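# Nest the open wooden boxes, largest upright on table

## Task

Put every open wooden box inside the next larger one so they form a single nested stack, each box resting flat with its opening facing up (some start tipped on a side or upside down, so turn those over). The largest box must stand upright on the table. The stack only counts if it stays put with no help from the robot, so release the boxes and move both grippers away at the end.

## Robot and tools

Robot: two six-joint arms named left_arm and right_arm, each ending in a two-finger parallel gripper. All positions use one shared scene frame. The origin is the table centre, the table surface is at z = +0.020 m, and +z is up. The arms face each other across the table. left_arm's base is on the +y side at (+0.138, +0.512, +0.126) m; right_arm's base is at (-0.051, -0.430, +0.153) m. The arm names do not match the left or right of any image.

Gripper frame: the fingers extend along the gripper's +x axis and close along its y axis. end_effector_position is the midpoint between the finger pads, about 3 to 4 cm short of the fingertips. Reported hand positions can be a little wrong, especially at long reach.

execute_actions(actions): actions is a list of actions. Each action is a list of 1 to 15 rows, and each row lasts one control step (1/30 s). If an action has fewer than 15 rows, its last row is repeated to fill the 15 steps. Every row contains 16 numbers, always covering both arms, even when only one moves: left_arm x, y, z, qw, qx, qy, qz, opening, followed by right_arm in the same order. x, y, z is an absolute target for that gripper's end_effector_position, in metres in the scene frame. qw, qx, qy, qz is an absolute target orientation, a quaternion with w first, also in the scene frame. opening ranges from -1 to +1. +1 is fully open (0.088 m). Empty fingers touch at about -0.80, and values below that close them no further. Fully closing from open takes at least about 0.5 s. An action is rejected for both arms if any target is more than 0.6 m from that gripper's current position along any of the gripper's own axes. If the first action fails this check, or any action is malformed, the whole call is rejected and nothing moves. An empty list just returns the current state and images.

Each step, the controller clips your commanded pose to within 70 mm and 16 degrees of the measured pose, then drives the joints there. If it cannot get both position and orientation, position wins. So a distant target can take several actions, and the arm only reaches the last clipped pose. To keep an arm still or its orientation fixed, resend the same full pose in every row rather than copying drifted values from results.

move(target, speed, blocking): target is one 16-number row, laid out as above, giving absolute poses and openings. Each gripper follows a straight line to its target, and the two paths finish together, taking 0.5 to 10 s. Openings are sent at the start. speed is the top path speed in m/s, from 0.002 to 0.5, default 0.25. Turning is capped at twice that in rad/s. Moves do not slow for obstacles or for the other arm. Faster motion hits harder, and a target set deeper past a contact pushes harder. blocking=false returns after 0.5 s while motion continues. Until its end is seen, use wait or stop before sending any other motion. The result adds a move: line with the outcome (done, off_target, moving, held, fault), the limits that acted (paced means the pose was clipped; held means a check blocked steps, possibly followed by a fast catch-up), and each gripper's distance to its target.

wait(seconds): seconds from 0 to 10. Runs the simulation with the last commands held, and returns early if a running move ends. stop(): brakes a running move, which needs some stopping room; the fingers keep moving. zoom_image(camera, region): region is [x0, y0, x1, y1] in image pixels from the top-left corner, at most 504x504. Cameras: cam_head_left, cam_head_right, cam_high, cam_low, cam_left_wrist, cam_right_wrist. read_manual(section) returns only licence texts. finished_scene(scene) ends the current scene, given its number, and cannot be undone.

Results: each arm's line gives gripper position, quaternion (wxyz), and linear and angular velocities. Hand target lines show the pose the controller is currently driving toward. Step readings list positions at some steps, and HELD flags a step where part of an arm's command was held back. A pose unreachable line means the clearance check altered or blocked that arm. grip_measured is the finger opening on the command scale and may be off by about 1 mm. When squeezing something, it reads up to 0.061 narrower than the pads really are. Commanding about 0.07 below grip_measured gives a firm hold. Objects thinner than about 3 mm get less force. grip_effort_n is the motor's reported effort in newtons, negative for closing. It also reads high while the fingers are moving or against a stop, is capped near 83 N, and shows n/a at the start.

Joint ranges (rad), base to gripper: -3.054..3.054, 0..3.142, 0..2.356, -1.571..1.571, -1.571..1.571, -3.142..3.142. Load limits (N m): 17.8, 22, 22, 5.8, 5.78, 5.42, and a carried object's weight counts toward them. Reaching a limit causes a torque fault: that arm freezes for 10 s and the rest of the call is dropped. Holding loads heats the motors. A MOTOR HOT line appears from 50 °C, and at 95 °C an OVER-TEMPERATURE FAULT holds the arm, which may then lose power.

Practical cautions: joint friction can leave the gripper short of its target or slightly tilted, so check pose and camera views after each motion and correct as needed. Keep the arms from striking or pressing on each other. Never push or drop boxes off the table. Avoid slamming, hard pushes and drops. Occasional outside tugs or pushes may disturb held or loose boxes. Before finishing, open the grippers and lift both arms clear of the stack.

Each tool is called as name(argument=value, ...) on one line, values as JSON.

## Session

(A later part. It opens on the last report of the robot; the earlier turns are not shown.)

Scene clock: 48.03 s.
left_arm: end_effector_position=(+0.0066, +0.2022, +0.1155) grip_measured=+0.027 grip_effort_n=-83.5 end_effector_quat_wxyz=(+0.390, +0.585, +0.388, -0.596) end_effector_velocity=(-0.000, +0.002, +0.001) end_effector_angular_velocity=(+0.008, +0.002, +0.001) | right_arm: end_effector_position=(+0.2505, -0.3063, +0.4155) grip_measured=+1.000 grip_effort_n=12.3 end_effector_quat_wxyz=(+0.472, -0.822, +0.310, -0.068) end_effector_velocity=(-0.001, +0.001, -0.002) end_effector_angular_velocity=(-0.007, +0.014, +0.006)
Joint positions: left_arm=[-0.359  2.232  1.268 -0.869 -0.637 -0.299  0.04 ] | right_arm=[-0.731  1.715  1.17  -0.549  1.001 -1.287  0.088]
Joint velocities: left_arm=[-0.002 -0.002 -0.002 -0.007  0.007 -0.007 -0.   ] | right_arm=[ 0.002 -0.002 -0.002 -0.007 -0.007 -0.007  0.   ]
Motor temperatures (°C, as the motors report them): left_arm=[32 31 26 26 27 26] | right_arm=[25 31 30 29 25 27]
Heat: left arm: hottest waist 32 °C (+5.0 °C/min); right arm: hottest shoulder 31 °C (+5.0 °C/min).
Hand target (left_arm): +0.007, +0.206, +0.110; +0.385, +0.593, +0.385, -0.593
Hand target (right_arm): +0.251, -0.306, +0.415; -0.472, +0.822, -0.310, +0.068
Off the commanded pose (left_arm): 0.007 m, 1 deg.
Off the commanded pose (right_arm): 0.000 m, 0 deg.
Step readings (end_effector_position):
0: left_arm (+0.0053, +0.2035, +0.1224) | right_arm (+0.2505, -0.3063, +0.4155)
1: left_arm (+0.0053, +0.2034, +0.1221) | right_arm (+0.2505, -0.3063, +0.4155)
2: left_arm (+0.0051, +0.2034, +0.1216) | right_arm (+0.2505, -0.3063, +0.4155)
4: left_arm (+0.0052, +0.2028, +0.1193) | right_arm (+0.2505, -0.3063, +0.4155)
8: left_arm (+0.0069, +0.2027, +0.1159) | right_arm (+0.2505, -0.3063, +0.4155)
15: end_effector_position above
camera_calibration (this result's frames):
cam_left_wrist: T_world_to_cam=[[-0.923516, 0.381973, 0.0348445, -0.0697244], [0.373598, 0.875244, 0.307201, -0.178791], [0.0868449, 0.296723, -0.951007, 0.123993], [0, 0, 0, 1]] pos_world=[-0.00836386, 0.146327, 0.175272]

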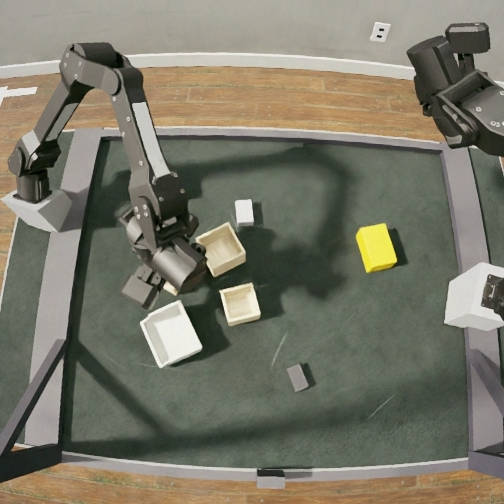

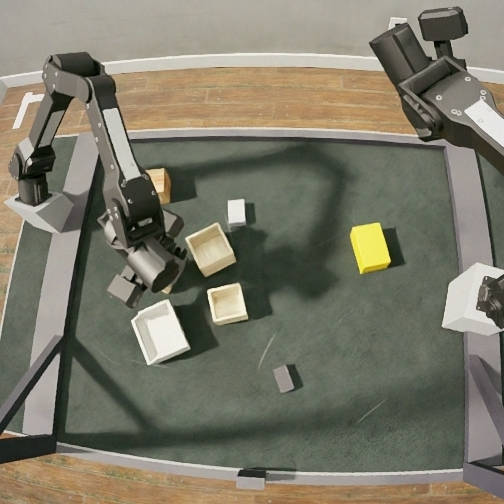

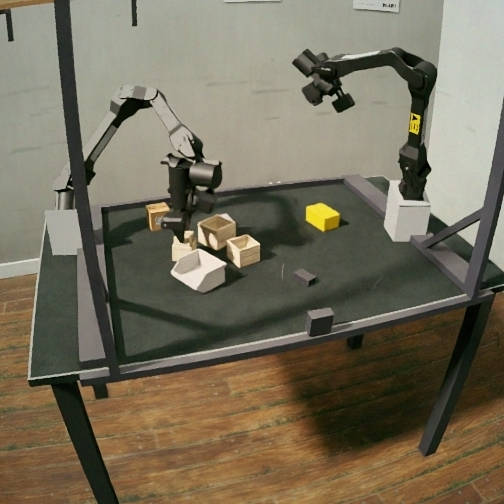

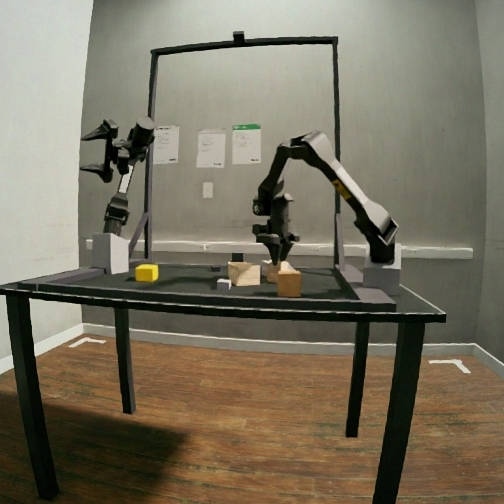

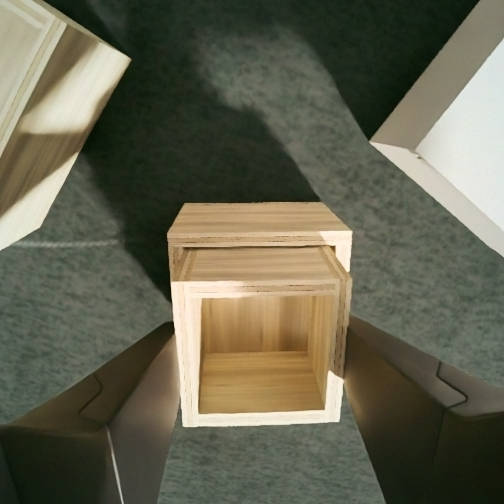

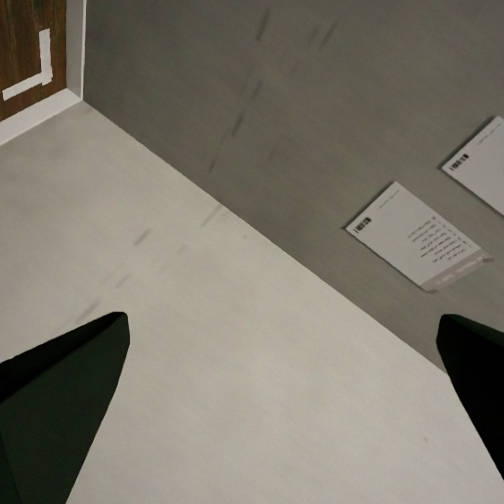

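execute_actions(actions=[[[0.0072,0.2063,0.107,0.3851,0.5930,0.3851,-0.5930,-0.03,0.2505,-0.3063,0.4155,0.472,-0.822,0.310,-0.068,1],[0.0072,0.2063,0.104,0.3851,0.5930,0.3851,-0.5930,-0.03,0.2505,-0.3063,0.4155,0.472,-0.822,0.310,-0.068,1],[0.0072,0.2063,0.101,0.3851,0.5930,0.3851,-0.5930,-0.03,0.2505,-0.3063,0.4155,0.472,-0.822,0.310,-0.068,1],[0.0072,0.2063,0.098,0.3851,0.5930,0.3851,-0.5930,-0.03,0.2505,-0.3063,0.4155,0.472,-0.822,0.310,-0.068,1],[0.0072,0.2063,0.096,0.3851,0.5930,0.3851,-0.5930,-0.03,0.2505,-0.3063,0.4155,0.472,-0.822,0.310,-0.068,1]]])

Scene clock: 48.67 s.
left_arm: end_effector_position=(+0.0070, +0.2014, +0.1030) grip_measured=+0.027 grip_effort_n=-83.5 end_effector_quat_wxyz=(+0.391, +0.583, +0.388, -0.597) end_effector_velocity=(-0.002, +0.000, +0.001) end_effector_angular_velocity=(-0.002, +0.010, -0.005) | right_arm: end_effector_position=(+0.2505, -0.3063, +0.4155) grip_measured=+1.000 grip_effort_n=12.3 end_effector_quat_wxyz=(+0.472, -0.822, +0.310, -0.068) end_effector_velocity=(-0.000, +0.001, -0.002) end_effector_angular_velocity=(-0.001, +0.006, +0.009)
Joint positions: left_arm=[-0.336  2.243  1.242 -0.811 -0.644 -0.27   0.04 ] | right_arm=[-0.731  1.715  1.17  -0.549  1.001 -1.287  0.088]
Joint velocities: left_arm=[-0.002 -0.002 -0.002  0.007  0.007  0.007 -0.   ] | right_arm=[ 0.002 -0.002 -0.007  0.007 -0.007 -0.007  0.   ]
Motor temperatures (°C, as the motors report them): left_arm=[32 31 26 26 27 26] | right_arm=[25 31 30 29 25 27]
Heat: left arm: hottest waist 32 °C (+4.9 °C/min); right arm: hottest shoulder 31 °C (+4.9 °C/min).
Hand target (left_arm): +0.007, +0.206, +0.096; +0.385, +0.593, +0.385, -0.593
Hand target (right_arm): +0.251, -0.306, +0.415; -0.472, +0.822, -0.310, +0.068
Off the commanded pose (left_arm): 0.009 m, 1 deg.
Off the commanded pose (right_arm): 0.000 m, 0 deg.
Step readings (end_effector_position):
0: left_arm (+0.0066, +0.2022, +0.1155) | right_arm (+0.2505, -0.3063, +0.4155)
1: left_arm (+0.0065, +0.2022, +0.1154) | right_arm (+0.2505, -0.3063, +0.4155)
2: left_arm (+0.0062, +0.2019, +0.1149) | right_arm (+0.2505, -0.3063, +0.4155)
4: left_arm (+0.0063, +0.2013, +0.1125) | right_arm (+0.2505, -0.3063, +0.4155)
8: left_arm (+0.0070, +0.2016, +0.1051) | right_arm (+0.2505, -0.3063, +0.4155)
15: end_effector_position above
camera_calibration (this result's frames):
cam_left_wrist: T_world_to_cam=[[-0.924178, 0.380347, 0.035088, -0.0683234], [0.372415, 0.876856, 0.304023, -0.174359], [0.0848672, 0.294039, -0.952018, 0.112947], [0, 0, 0, 1]] pos_world=[-0.00779464, 0.145664, 0.162934]

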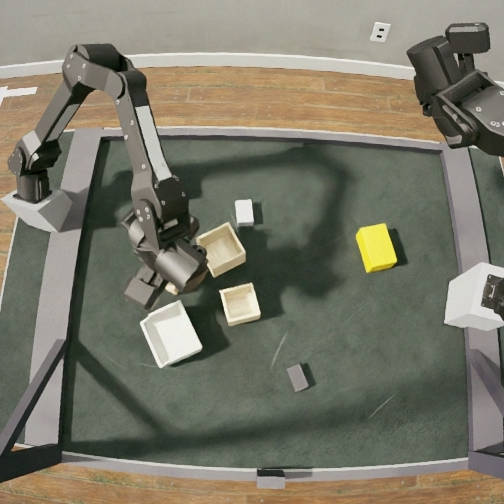

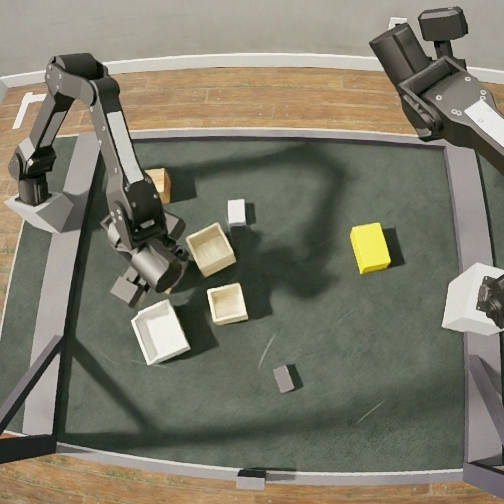

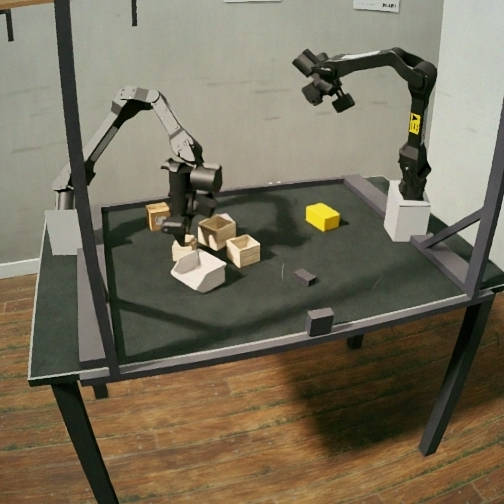

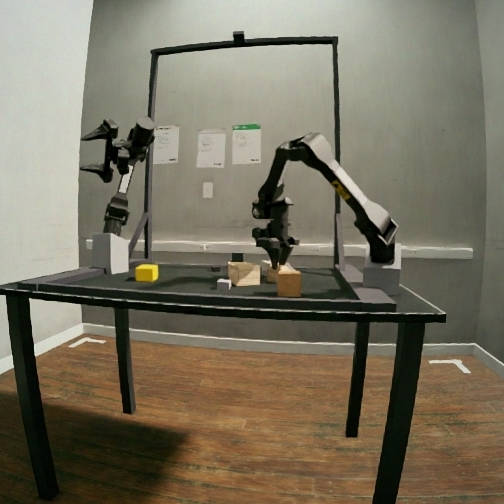

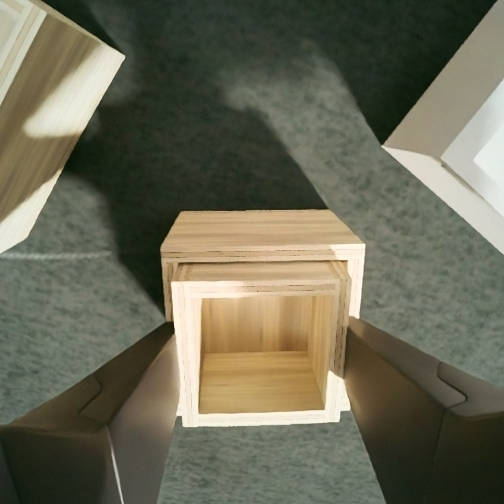

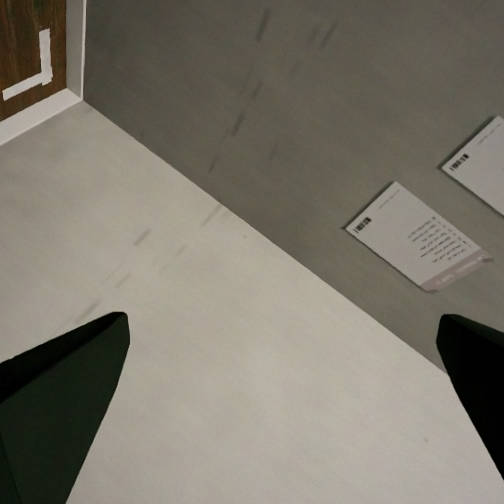

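execute_actions(actions=[[[0.0072,0.2063,0.0945,0.3851,0.5930,0.3851,-0.5930,-0.03,0.2505,-0.3063,0.4155,0.472,-0.822,0.310,-0.068,1],[0.0072,0.2063,0.093,0.3851,0.5930,0.3851,-0.5930,-0.03,0.2505,-0.3063,0.4155,0.472,-0.822,0.310,-0.068,1]],[[0.0072,0.2063,0.093,0.3851,0.5930,0.3851,-0.5930,0.0,0.2505,-0.3063,0.4155,0.472,-0.822,0.310,-0.068,1],[0.0072,0.2063,0.093,0.3851,0.5930,0.3851,-0.5930,0.01,0.2505,-0.3063,0.4155,0.472,-0.822,0.310,-0.068,1],[0.0072,0.2063,0.093,0.3851,0.5930,0.3851,-0.5930,0.02,0.2505,-0.3063,0.4155,0.472,-0.822,0.310,-0.068,1],[0.0072,0.2063,0.093,0.3851,0.5930,0.3851,-0.5930,0.03,0.2505,-0.3063,0.4155,0.472,-0.822,0.310,-0.068,1],[0.0072,0.2063,0.093,0.3851,0.5930,0.3851,-0.5930,0.04,0.2505,-0.3063,0.4155,0.472,-0.822,0.310,-0.068,1],[0.0072,0.2063,0.093,0.3851,0.5930,0.3851,-0.5930,0.05,0.2505,-0.3063,0.4155,0.472,-0.822,0.310,-0.068,1],[0.0072,0.2063,0.093,0.3851,0.5930,0.3851,-0.5930,0.06,0.2505,-0.3063,0.4155,0.472,-0.822,0.310,-0.068,1],[0.0072,0.2063,0.093,0.3851,0.5930,0.3851,-0.5930,0.07,0.2505,-0.3063,0.4155,0.472,-0.822,0.310,-0.068,1],[0.0072,0.2063,0.093,0.3851,0.5930,0.3851,-0.5930,0.08,0.2505,-0.3063,0.4155,0.472,-0.822,0.310,-0.068,1],[0.0072,0.2063,0.093,0.3851,0.5930,0.3851,-0.5930,0.09,0.2505,-0.3063,0.4155,0.472,-0.822,0.310,-0.068,1],[0.0072,0.2063,0.093,0.3851,0.5930,0.3851,-0.5930,0.10,0.2505,-0.3063,0.4155,0.472,-0.822,0.310,-0.068,1],[0.0072,0.2063,0.093,0.3851,0.5930,0.3851,-0.5930,0.12,0.2505,-0.3063,0.4155,0.472,-0.822,0.310,-0.068,1],[0.0072,0.2063,0.093,0.3851,0.5930,0.3851,-0.5930,0.14,0.2505,-0.3063,0.4155,0.472,-0.822,0.310,-0.068,1],[0.0072,0.2063,0.093,0.3851,0.5930,0.3851,-0.5930,0.16,0.2505,-0.3063,0.4155,0.472,-0.822,0.310,-0.068,1],[0.0072,0.2063,0.093,0.3851,0.5930,0.3851,-0.5930,0.18,0.2505,-0.3063,0.4155,0.472,-0.822,0.310,-0.068,1]]])

Scene clock: 50.03 s.
left_arm: end_effector_position=(+0.0060, +0.2017, +0.1021) grip_measured=+0.126 grip_effort_n=18.8 end_effector_quat_wxyz=(+0.391, +0.582, +0.387, -0.599) end_effector_velocity=(-0.001, -0.005, +0.003) end_effector_angular_velocity=(-0.035, -0.003, -0.011) | right_arm: end_effector_position=(+0.2505, -0.3063, +0.4155) grip_measured=+1.000 grip_effort_n=11.9 end_effector_quat_wxyz=(+0.472, -0.822, +0.310, -0.068) end_effector_velocity=(-0.001, -0.004, -0.002) end_effector_angular_velocity=(+0.001, +0.017, -0.009)
Joint positions: left_arm=[-0.337  2.243  1.236 -0.8   -0.644 -0.265  0.045] | right_arm=[-0.731  1.715  1.17  -0.549  1.001 -1.287  0.088]
Joint velocities: left_arm=[-0.007 -0.007 -0.002  0.022 -0.022  0.022  0.024] | right_arm=[-0.007 -0.002 -0.002 -0.022 -0.007  0.007  0.   ]
Motor temperatures (°C, as the motors report them): left_arm=[32 31 26 26 27 26] | right_arm=[25 31 30 29 25 27]
Heat: left arm: hottest waist 32 °C (+4.8 °C/min); right arm: hottest shoulder 31 °C (+4.8 °C/min).
Hand target (left_arm): +0.007, +0.206, +0.093; +0.385, +0.593, +0.385, -0.593
Hand target (right_arm): +0.251, -0.306, +0.415; -0.472, +0.822, -0.310, +0.068
Off the commanded pose (left_arm): 0.010 m, 2 deg.
Off the commanded pose (right_arm): 0.000 m, 0 deg.
Step readings (end_effector_position; steps 1 to 15: 1st action; 16 to 30: 2nd action):
0: left_arm (+0.0070, +0.2015, +0.1029) | right_arm (+0.2505, -0.3063, +0.4155)
1: left_arm (+0.0069, +0.2015, +0.1028) | right_arm (+0.2505, -0.3063, +0.4155)
2: left_arm (+0.0068, +0.2015, +0.1027) | right_arm (+0.2505, -0.3063, +0.4155)
4: left_arm (+0.0068, +0.2019, +0.1023) | right_arm (+0.2505, -0.3063, +0.4155)
8: left_arm (+0.0067, +0.2020, +0.1021) | right_arm (+0.2505, -0.3063, +0.4155)
15: left_arm (+0.0067, +0.2020, +0.1020) | right_arm (+0.2505, -0.3063, +0.4155)
16: left_arm (+0.0067, +0.2020, +0.1020) | right_arm (+0.2505, -0.3063, +0.4155)
17: left_arm (+0.0067, +0.2020, +0.1020) | right_arm (+0.2505, -0.3063, +0.4155)
19: left_arm (+0.0067, +0.2020, +0.1020) | right_arm (+0.2505, -0.3063, +0.4155)
23: left_arm (+0.0067, +0.2018, +0.1020) | right_arm (+0.2505, -0.3063, +0.4155)
30: end_effector_position above
camera_calibration (this result's frames):
cam_left_wrist: T_world_to_cam=[[-0.922998, 0.383064, 0.0365522, -0.0699549], [0.37578, 0.876825, 0.299947, -0.173603], [0.0828489, 0.290586, -0.953255, 0.112905], [0, 0, 0, 1]] pos_world=[-0.00868578, 0.146208, 0.162256]

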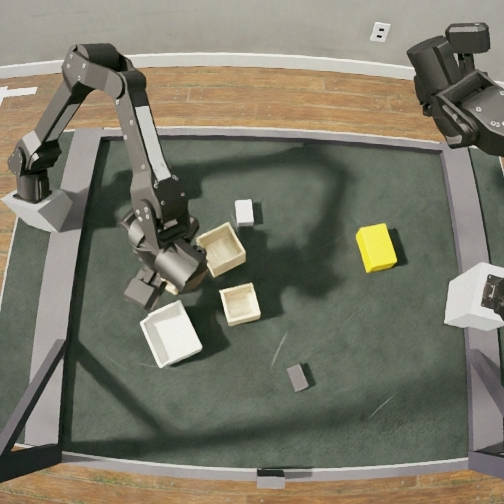

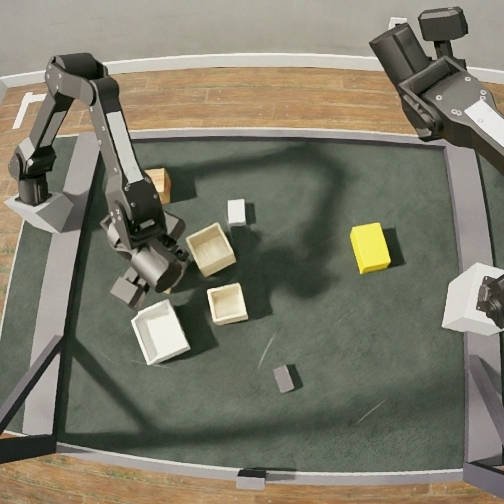

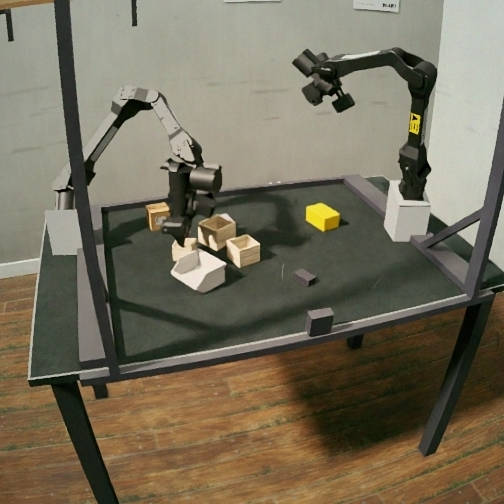

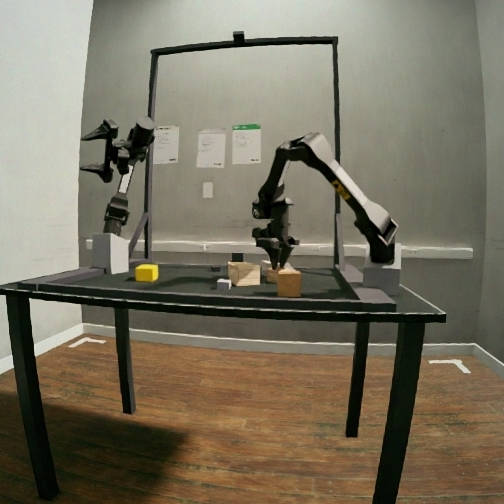

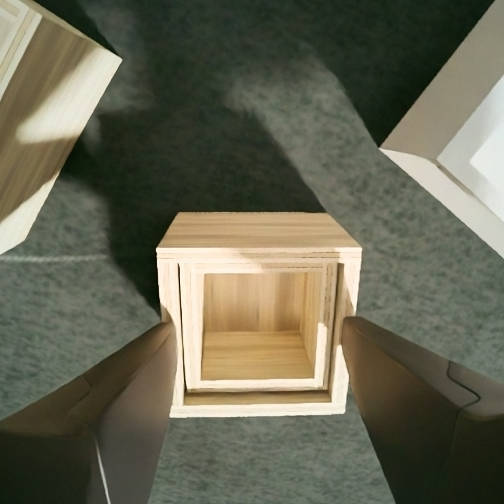

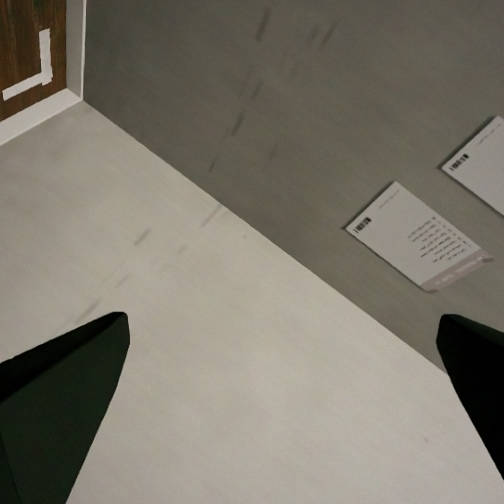

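execute_actions(actions=[[[0.0066,0.2063,0.100,0.3851,0.5930,0.3851,-0.5930,0.62,0.2505,-0.3063,0.4155,0.472,-0.822,0.310,-0.068,1]],[[0.0066,0.2063,0.096,0.3851,0.5930,0.3851,-0.5930,0.62,0.2505,-0.3063,0.4155,0.472,-0.822,0.310,-0.068,1],[0.0066,0.2063,0.092,0.3851,0.5930,0.3851,-0.5930,0.62,0.2505,-0.3063,0.4155,0.472,-0.822,0.310,-0.068,1],[0.0066,0.2063,0.088,0.3851,0.5930,0.3851,-0.5930,0.62,0.2505,-0.3063,0.4155,0.472,-0.822,0.310,-0.068,1]]])

Scene clock: 51.80 s.
left_arm: end_effector_position=(+0.0064, +0.2011, +0.0948) grip_measured=+0.617 grip_effort_n=16.0 end_effector_quat_wxyz=(+0.392, +0.583, +0.388, -0.597) end_effector_velocity=(+0.001, +0.007, +0.001) end_effector_angular_velocity=(+0.017, -0.006, -0.015) | right_arm: end_effector_position=(+0.2505, -0.3063, +0.4155) grip_measured=+1.000 grip_effort_n=11.9 end_effector_quat_wxyz=(+0.472, -0.822, +0.310, -0.068) end_effector_velocity=(+0.001, +0.001, +0.002) end_effector_angular_velocity=(-0.006, +0.007, +0.009)
Joint positions: left_arm=[-0.323  2.255  1.229 -0.775 -0.647 -0.254  0.069] | right_arm=[-0.731  1.715  1.17  -0.549  1.001 -1.287  0.088]
Joint velocities: left_arm=[-0.007 -0.002 -0.007 -0.022  0.007 -0.007 -0.   ] | right_arm=[-0.002 -0.002  0.002  0.007 -0.007 -0.022  0.   ]
Motor temperatures (°C, as the motors report them): left_arm=[32 31 26 26 27 26] | right_arm=[25 31 30 29 25 27]
Heat: left arm: hottest waist 32 °C (+4.6 °C/min); right arm: hottest shoulder 31 °C (+4.6 °C/min).
Hand target (left_arm): +0.007, +0.206, +0.088; +0.385, +0.593, +0.385, -0.593
Hand target (right_arm): +0.251, -0.306, +0.415; -0.472, +0.822, -0.310, +0.068
Off the commanded pose (left_arm): 0.009 m, 1 deg.
Off the commanded pose (right_arm): 0.000 m, 0 deg.
Step readings (end_effector_position; steps 1 to 15: 1st action; 16 to 30: 2nd action):
0: left_arm (+0.0056, +0.2016, +0.1021) | right_arm (+0.2505, -0.3063, +0.4155)
1: left_arm (+0.0055, +0.2016, +0.1022) | right_arm (+0.2505, -0.3063, +0.4155)
2: left_arm (+0.0058, +0.2021, +0.1023) | right_arm (+0.2505, -0.3063, +0.4155)
4: left_arm (+0.0072, +0.2039, +0.1023) | right_arm (+0.2505, -0.3063, +0.4155)
8: left_arm (+0.0078, +0.2046, +0.1023) | right_arm (+0.2505, -0.3063, +0.4155)
15: left_arm (+0.0081, +0.2050, +0.1023) | right_arm (+0.2505, -0.3063, +0.4155)
16: left_arm (+0.0081, +0.2050, +0.1023) | right_arm (+0.2505, -0.3063, +0.4155)
17: left_arm (+0.0078, +0.2046, +0.1020) | right_arm (+0.2505, -0.3063, +0.4155)
19: left_arm (+0.0060, +0.2021, +0.1003) | right_arm (+0.2505, -0.3063, +0.4155)
23: left_arm (+0.0067, +0.2011, +0.0961) | right_arm (+0.2505, -0.3063, +0.4155)
30: end_effector_position above
camera_calibration (this result's frames):
cam_left_wrist: T_world_to_cam=[[-0.924467, 0.379652, 0.0350029, -0.0683129], [0.371796, 0.877373, 0.30329, -0.171409], [0.0844341, 0.293395, -0.952255, 0.105476], [0, 0, 0, 1]] pos_world=[-0.00832953, 0.145379, 0.154818]

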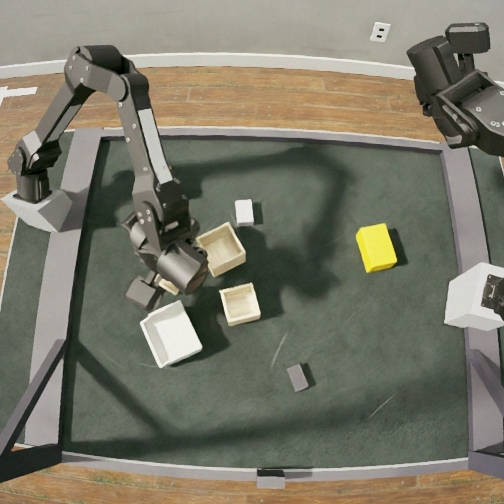

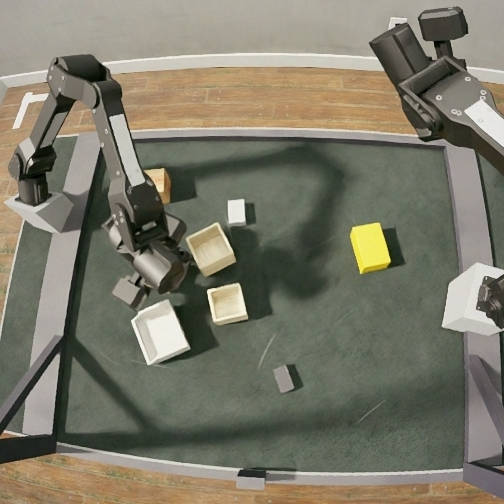

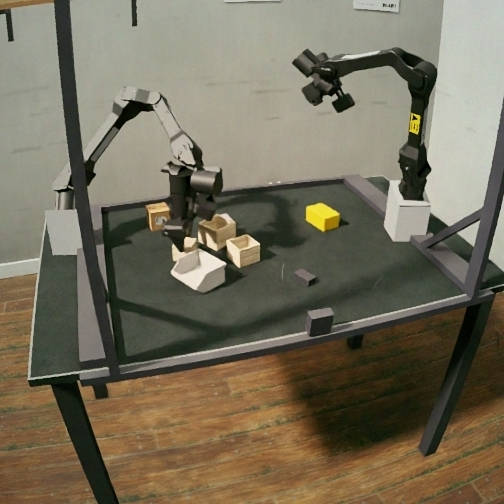

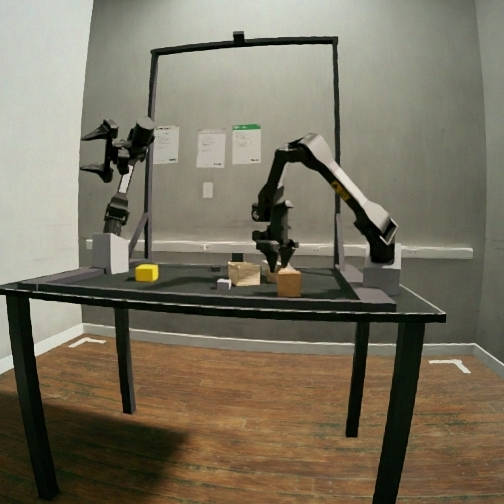

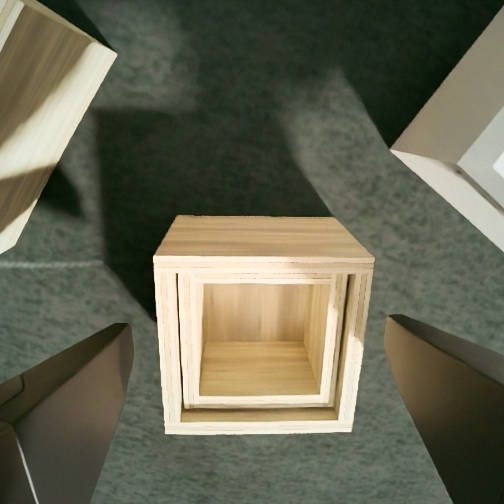

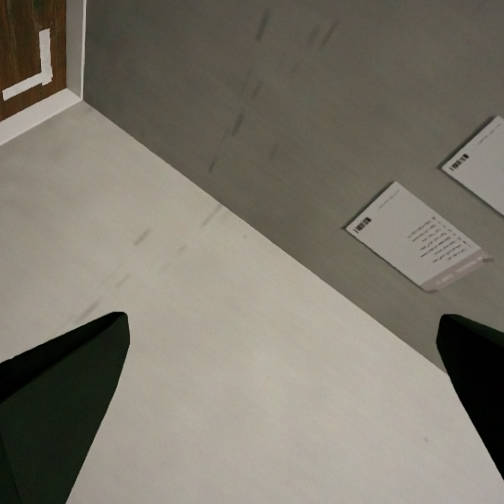

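execute_actions(actions=[[[0.0066,0.2063,0.088,0.3851,0.5930,0.3851,-0.5930,0.30,0.2505,-0.3063,0.4155,0.472,-0.822,0.310,-0.068,1],[0.0066,0.2063,0.088,0.3851,0.5930,0.3851,-0.5930,0.30,0.2505,-0.3063,0.4155,0.472,-0.822,0.310,-0.068,1],[0.0066,0.2063,0.088,0.3851,0.5930,0.3851,-0.5930,0.30,0.2505,-0.3063,0.4155,0.472,-0.822,0.310,-0.068,1],[0.0066,0.2063,0.088,0.3851,0.5930,0.3851,-0.5930,0.30,0.2505,-0.3063,0.4155,0.472,-0.822,0.310,-0.068,1],[0.0066,0.2063,0.088,0.3851,0.5930,0.3851,-0.5930,0.27,0.2505,-0.3063,0.4155,0.472,-0.822,0.310,-0.068,1],[0.0066,0.2063,0.088,0.3851,0.5930,0.3851,-0.5930,0.25,0.2505,-0.3063,0.4155,0.472,-0.822,0.310,-0.068,1],[0.0066,0.2063,0.088,0.3851,0.5930,0.3851,-0.5930,0.23,0.2505,-0.3063,0.4155,0.472,-0.822,0.310,-0.068,1],[0.0066,0.2063,0.088,0.3851,0.5930,0.3851,-0.5930,0.21,0.2505,-0.3063,0.4155,0.472,-0.822,0.310,-0.068,1],[0.0066,0.2063,0.088,0.3851,0.5930,0.3851,-0.5930,0.19,0.2505,-0.3063,0.4155,0.472,-0.822,0.310,-0.068,1],[0.0066,0.2063,0.088,0.3851,0.5930,0.3851,-0.5930,0.18,0.2505,-0.3063,0.4155,0.472,-0.822,0.310,-0.068,1]]])

Scene clock: 52.60 s.
left_arm: end_effector_position=(+0.0063, +0.2011, +0.0948) grip_measured=+0.229 grip_effort_n=-83.5 end_effector_quat_wxyz=(+0.392, +0.583, +0.388, -0.597) end_effector_velocity=(+0.002, +0.001, +0.001) end_effector_angular_velocity=(-0.001, -0.009, +0.001) | right_arm: end_effector_position=(+0.2505, -0.3063, +0.4155) grip_measured=+1.000 grip_effort_n=12.3 end_effector_quat_wxyz=(+0.472, -0.822, +0.310, -0.068) end_effector_velocity=(-0.001, -0.001, -0.001) end_effector_angular_velocity=(-0.005, +0.014, +0.002)
Joint positions: left_arm=[-0.323  2.255  1.229 -0.775 -0.647 -0.253  0.05 ] | right_arm=[-0.731  1.715  1.17  -0.549  1.001 -1.287  0.088]
Joint velocities: left_arm=[-0.002 -0.002 -0.002 -0.007 -0.007 -0.007  0.   ] | right_arm=[-0.002 -0.002 -0.002 -0.007 -0.007 -0.007  0.   ]
Motor temperatures (°C, as the motors report them): left_arm=[32 31 26 26 27 26] | right_arm=[25 31 30 29 25 27]
Heat: left arm: hottest waist 32 °C (+4.6 °C/min); right arm: hottest shoulder 31 °C (+4.6 °C/min).
Hand target (left_arm): +0.007, +0.206, +0.088; +0.385, +0.593, +0.385, -0.593
Hand target (right_arm): +0.251, -0.306, +0.415; -0.472, +0.822, -0.310, +0.068
Off the commanded pose (left_arm): 0.009 m, 1 deg.
Off the commanded pose (right_arm): 0.000 m, 0 deg.
Step readings (end_effector_position):
0: left_arm (+0.0063, +0.2011, +0.0948) | right_arm (+0.2505, -0.3063, +0.4155)
1: left_arm (+0.0063, +0.2011, +0.0948) | right_arm (+0.2505, -0.3063, +0.4155)
2: left_arm (+0.0063, +0.2011, +0.0948) | right_arm (+0.2505, -0.3063, +0.4155)
4: left_arm (+0.0063, +0.2011, +0.0948) | right_arm (+0.2505, -0.3063, +0.4155)
8: left_arm (+0.0063, +0.2011, +0.0948) | right_arm (+0.2505, -0.3063, +0.4155)
15: end_effector_position above
camera_calibration (this result's frames):
cam_left_wrist: T_world_to_cam=[[-0.924113, 0.380506, 0.0350653, -0.0685116], [0.372649, 0.87711, 0.303003, -0.171269], [0.0845384, 0.293077, -0.952344, 0.10557], [0, 0, 0, 1]] pos_world=[-0.00841384, 0.145351, 0.154836]

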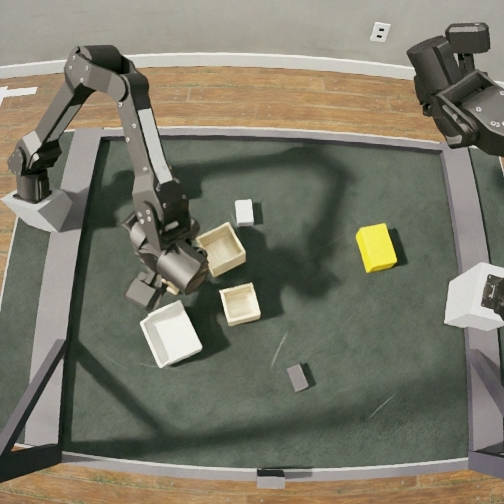

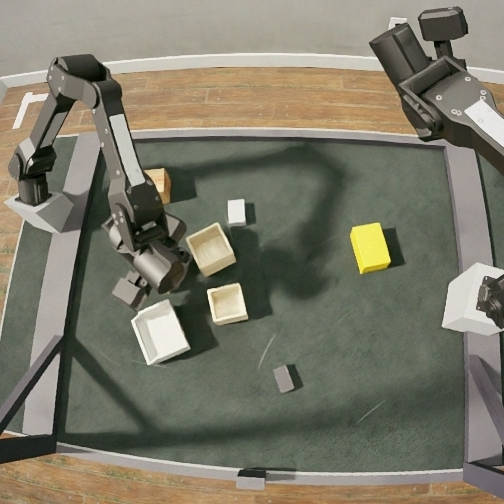

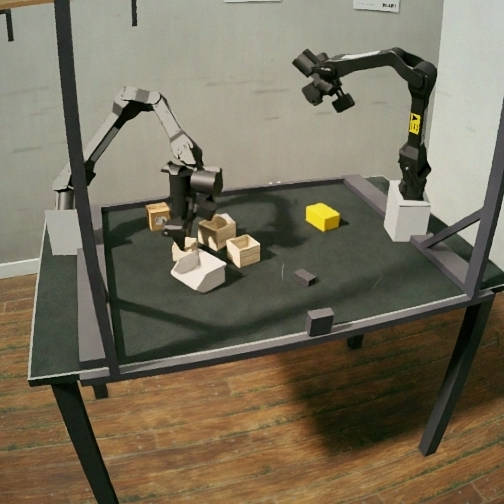

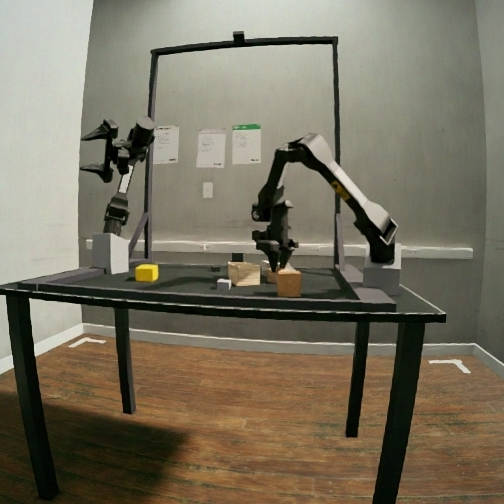

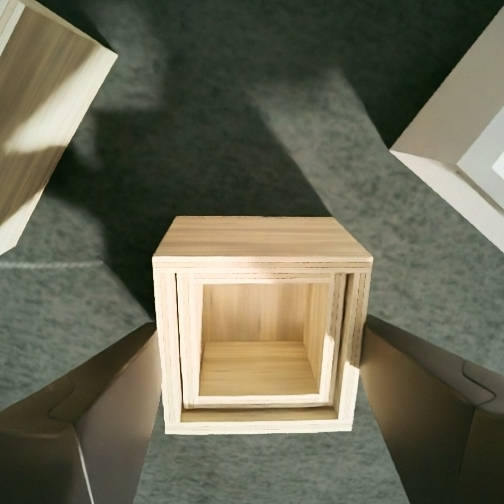

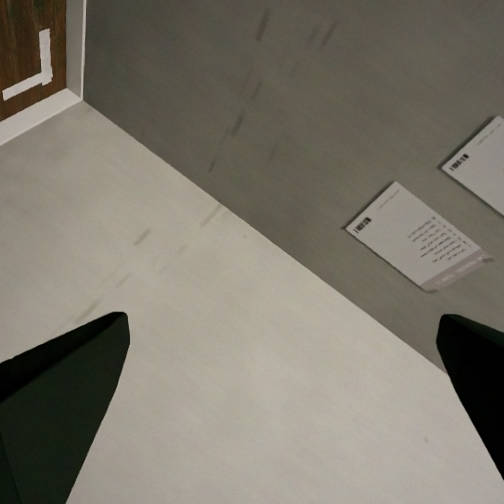

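move(target=[0.0066,0.2063,0.175,0.3851,0.5930,0.3851,-0.5930,0.18,0.2505,-0.3063,0.4155,0.472,-0.822,0.310,-0.068,1], speed=0.12)

move(target=[-0.042,0.066,0.175,0.5684,0.4206,0.5684,-0.4206,0.18,0.2505,-0.3063,0.4155,0.472,-0.822,0.310,-0.068,1], speed=0.15)

Scene clock: 53.87 s.
left_arm: end_effector_position=(+0.0069, +0.2094, +0.1695) grip_measured=+0.229 grip_effort_n=-83.5 end_effector_quat_wxyz=(+0.381, +0.601, +0.381, -0.590) end_effector_velocity=(+0.004, -0.002, +0.003) end_effector_angular_velocity=(-0.011, -0.022, -0.002) | right_arm: end_effector_position=(+0.2505, -0.3063, +0.4155) grip_measured=+1.000 grip_effort_n=12.3 end_effector_quat_wxyz=(+0.472, -0.822, +0.310, -0.068) end_effector_velocity=(-0.000, -0.000, +0.000) end_effector_angular_velocity=(-0.014, +0.018, +0.006)
Joint positions: left_arm=[-0.459  2.207  1.405 -1.139 -0.61  -0.411  0.05 ] | right_arm=[-0.731  1.715  1.17  -0.549  1.001 -1.287  0.088]
Joint velocities: left_arm=[-0.002 -0.002  0.007 -0.022 -0.022 -0.007 -0.   ] | right_arm=[-0.002 -0.002  0.002 -0.007 -0.007 -0.022  0.   ]
Motor temperatures (°C, as the motors report them): left_arm=[33 32 26 26 27 26] | right_arm=[25 31 30 29 25 27]
Heat: left arm: hottest waist 33 °C (+5.6 °C/min); right arm: hottest shoulder 31 °C (+4.5 °C/min).
Hand target (left_arm): +0.007, +0.206, +0.175; +0.385, +0.593, +0.385, -0.593
Hand target (right_arm): +0.251, -0.306, +0.415; -0.472, +0.822, -0.310, +0.068
Off the commanded pose (left_arm): 0.006 m, 1 deg.
Off the commanded pose (right_arm): 0.000 m, 0 deg.
move: done
camera_calibration (this result's frames):
cam_left_wrist: T_world_to_cam=[[-0.913327, 0.406758, 0.019522, -0.076717], [0.389389, 0.858287, 0.334244, -0.202902], [0.119201, 0.312876, -0.942284, 0.168088], [0, 0, 0, 1]] pos_world=[-0.0110962, 0.152762, 0.227703]

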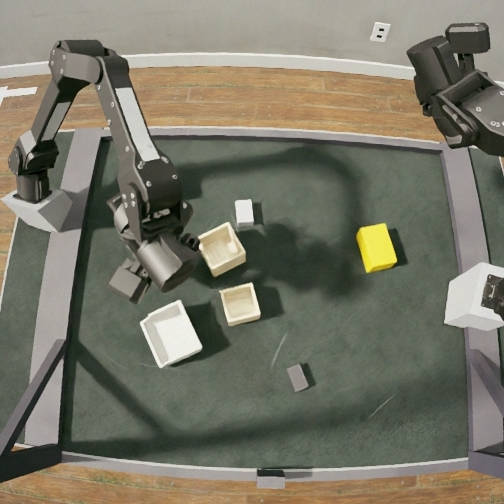

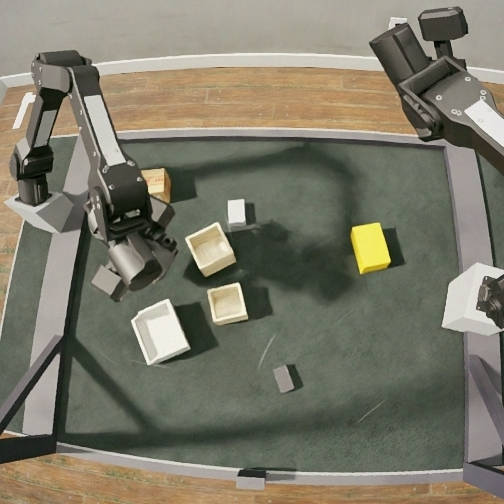

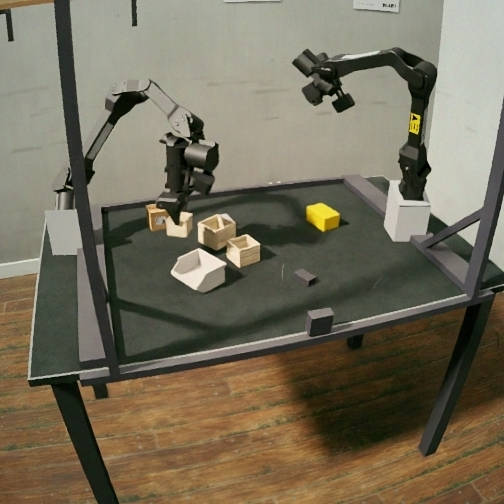

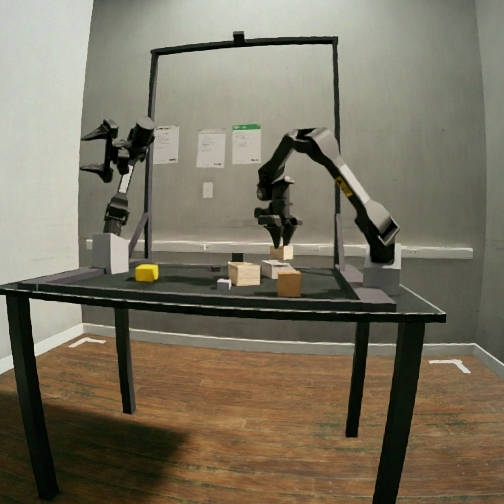

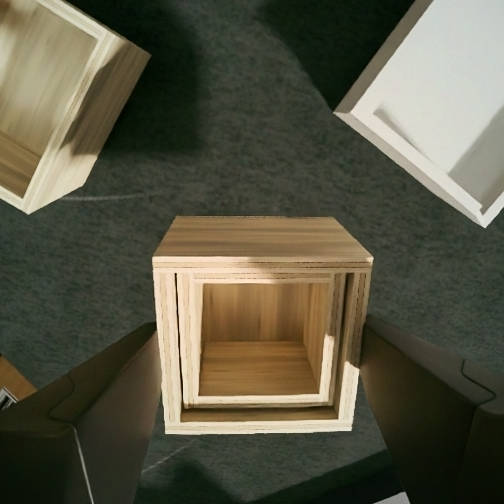

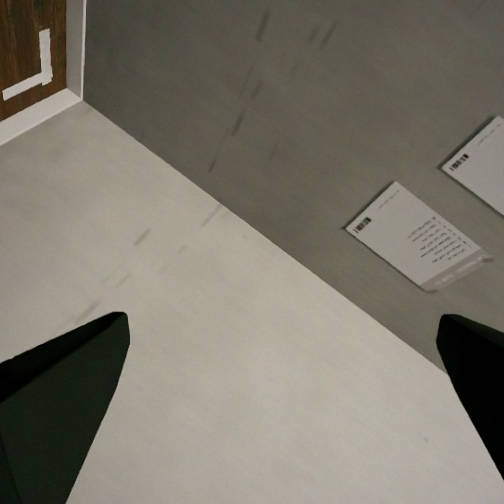

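Scene clock: 56.67 s.
left_arm: end_effector_position=(-0.0373, +0.0666, +0.1805) grip_measured=+0.229 grip_effort_n=-83.5 end_effector_quat_wxyz=(+0.568, +0.397, +0.566, -0.446) end_effector_velocity=(-0.001, -0.001, +0.000) end_effector_angular_velocity=(-0.010, -0.000, +0.025) | right_arm: end_effector_position=(+0.2505, -0.3063, +0.4155) grip_measured=+1.000 grip_effort_n=12.3 end_effector_quat_wxyz=(+0.472, -0.822, +0.310, -0.068) end_effector_velocity=(-0.002, +0.001, -0.000) end_effector_angular_velocity=(-0.004, +0.010, +0.008)
Joint positions: left_arm=[-0.349  2.689  2.344 -1.415 -0.647 -0.943  0.05 ] | right_arm=[-0.731  1.715  1.17  -0.549  1.001 -1.287  0.088]
Joint velocities: left_arm=[-0.002  0.002  0.002  0.007 -0.007 -0.022 -0.   ] | right_arm=[ 0.002 -0.007 -0.002 -0.007 -0.007 -0.007  0.   ]
Motor temperatures (°C, as the motors report them): left_arm=[33 32 26 25 27 26] | right_arm=[26 31 30 29 25 27]
Heat: left arm: hottest waist 33 °C (+5.3 °C/min); right arm: hottest shoulder 31 °C (+4.2 °C/min).
Hand target (left_arm): -0.040, +0.066, +0.175; +0.570, +0.398, +0.567, -0.443
Hand target (right_arm): +0.251, -0.306, +0.415; -0.472, +0.822, -0.310, +0.068
Off the commanded pose (left_arm): 0.007 m, 4 deg.
Off the commanded pose (right_arm): 0.000 m, 0 deg.
joint sent to its limit (left arm) — the command would take joint 3 (elbow) past its upper limit, so that joint was sent only as far as its limit.
move: off_target (left_arm)
camera_calibration (this result's frames):
cam_left_wrist: T_world_to_cam=[[-0.951299, -0.297059, 0.0823755, -0.0250743], [-0.263996, 0.923028, 0.279867, -0.0857214], [-0.159172, 0.244491, -0.956498, 0.225191], [0, 0, 0, 1]] pos_world=[-0.0106392, 0.0166175, 0.241451]

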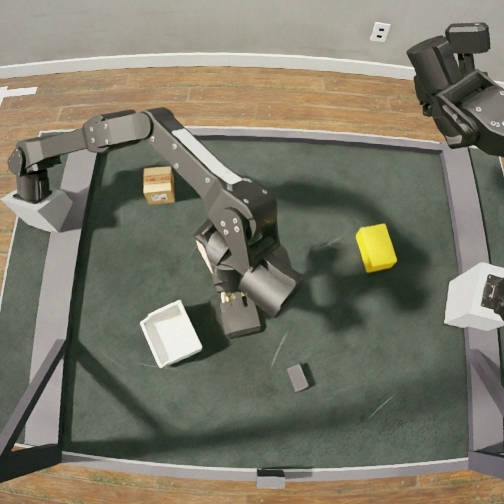

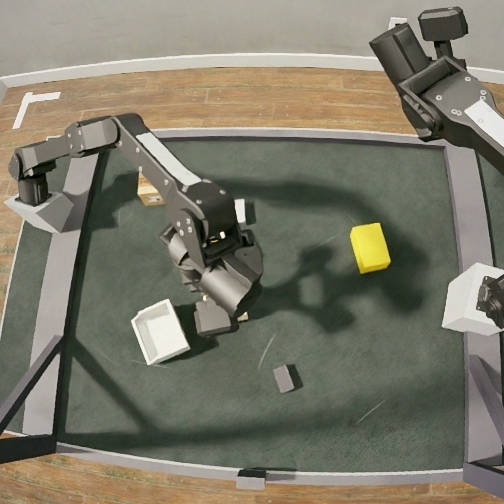

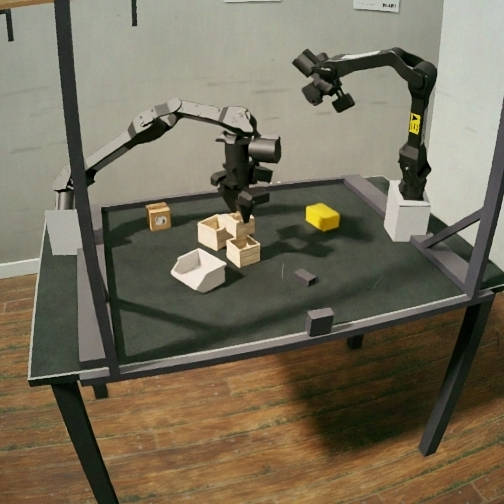

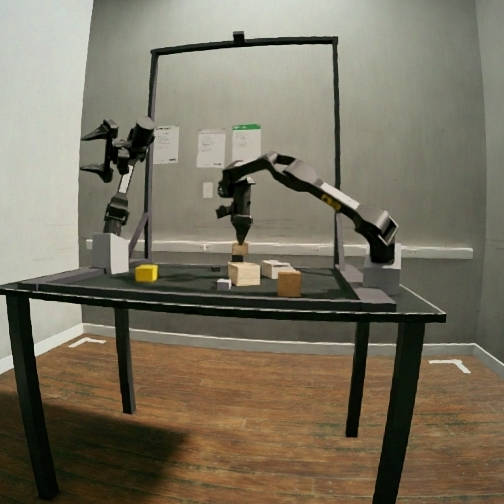

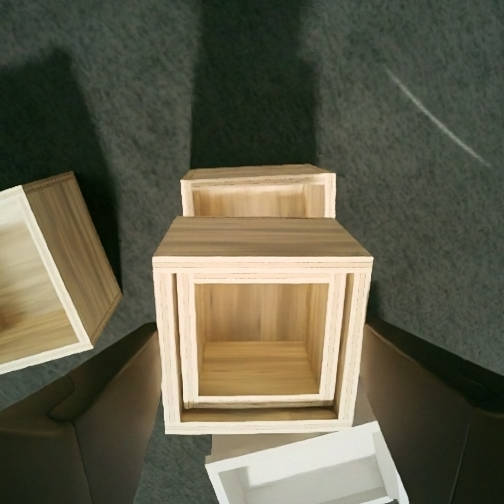

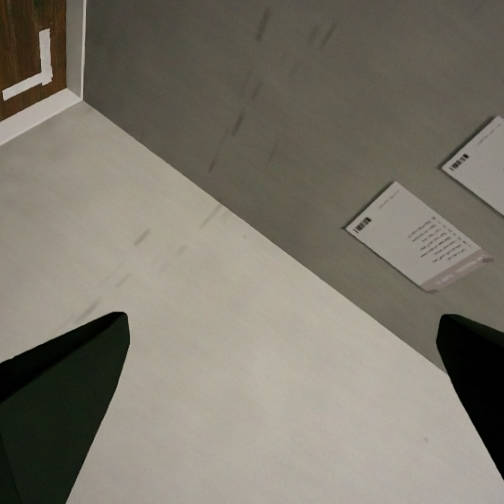

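zoom_image(camera="cam_left_wrist", region=[160, 140, 360, 280])

Region (160, 140, 360, 280) of cam_left_wrist's 504x504 image, scaled by 2.520, with more detail than that image has; it fills the top 353 rows of this view, and the rest is white.

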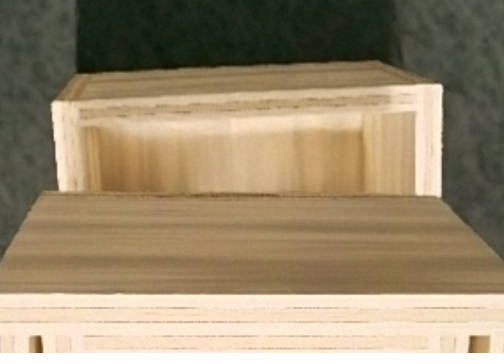

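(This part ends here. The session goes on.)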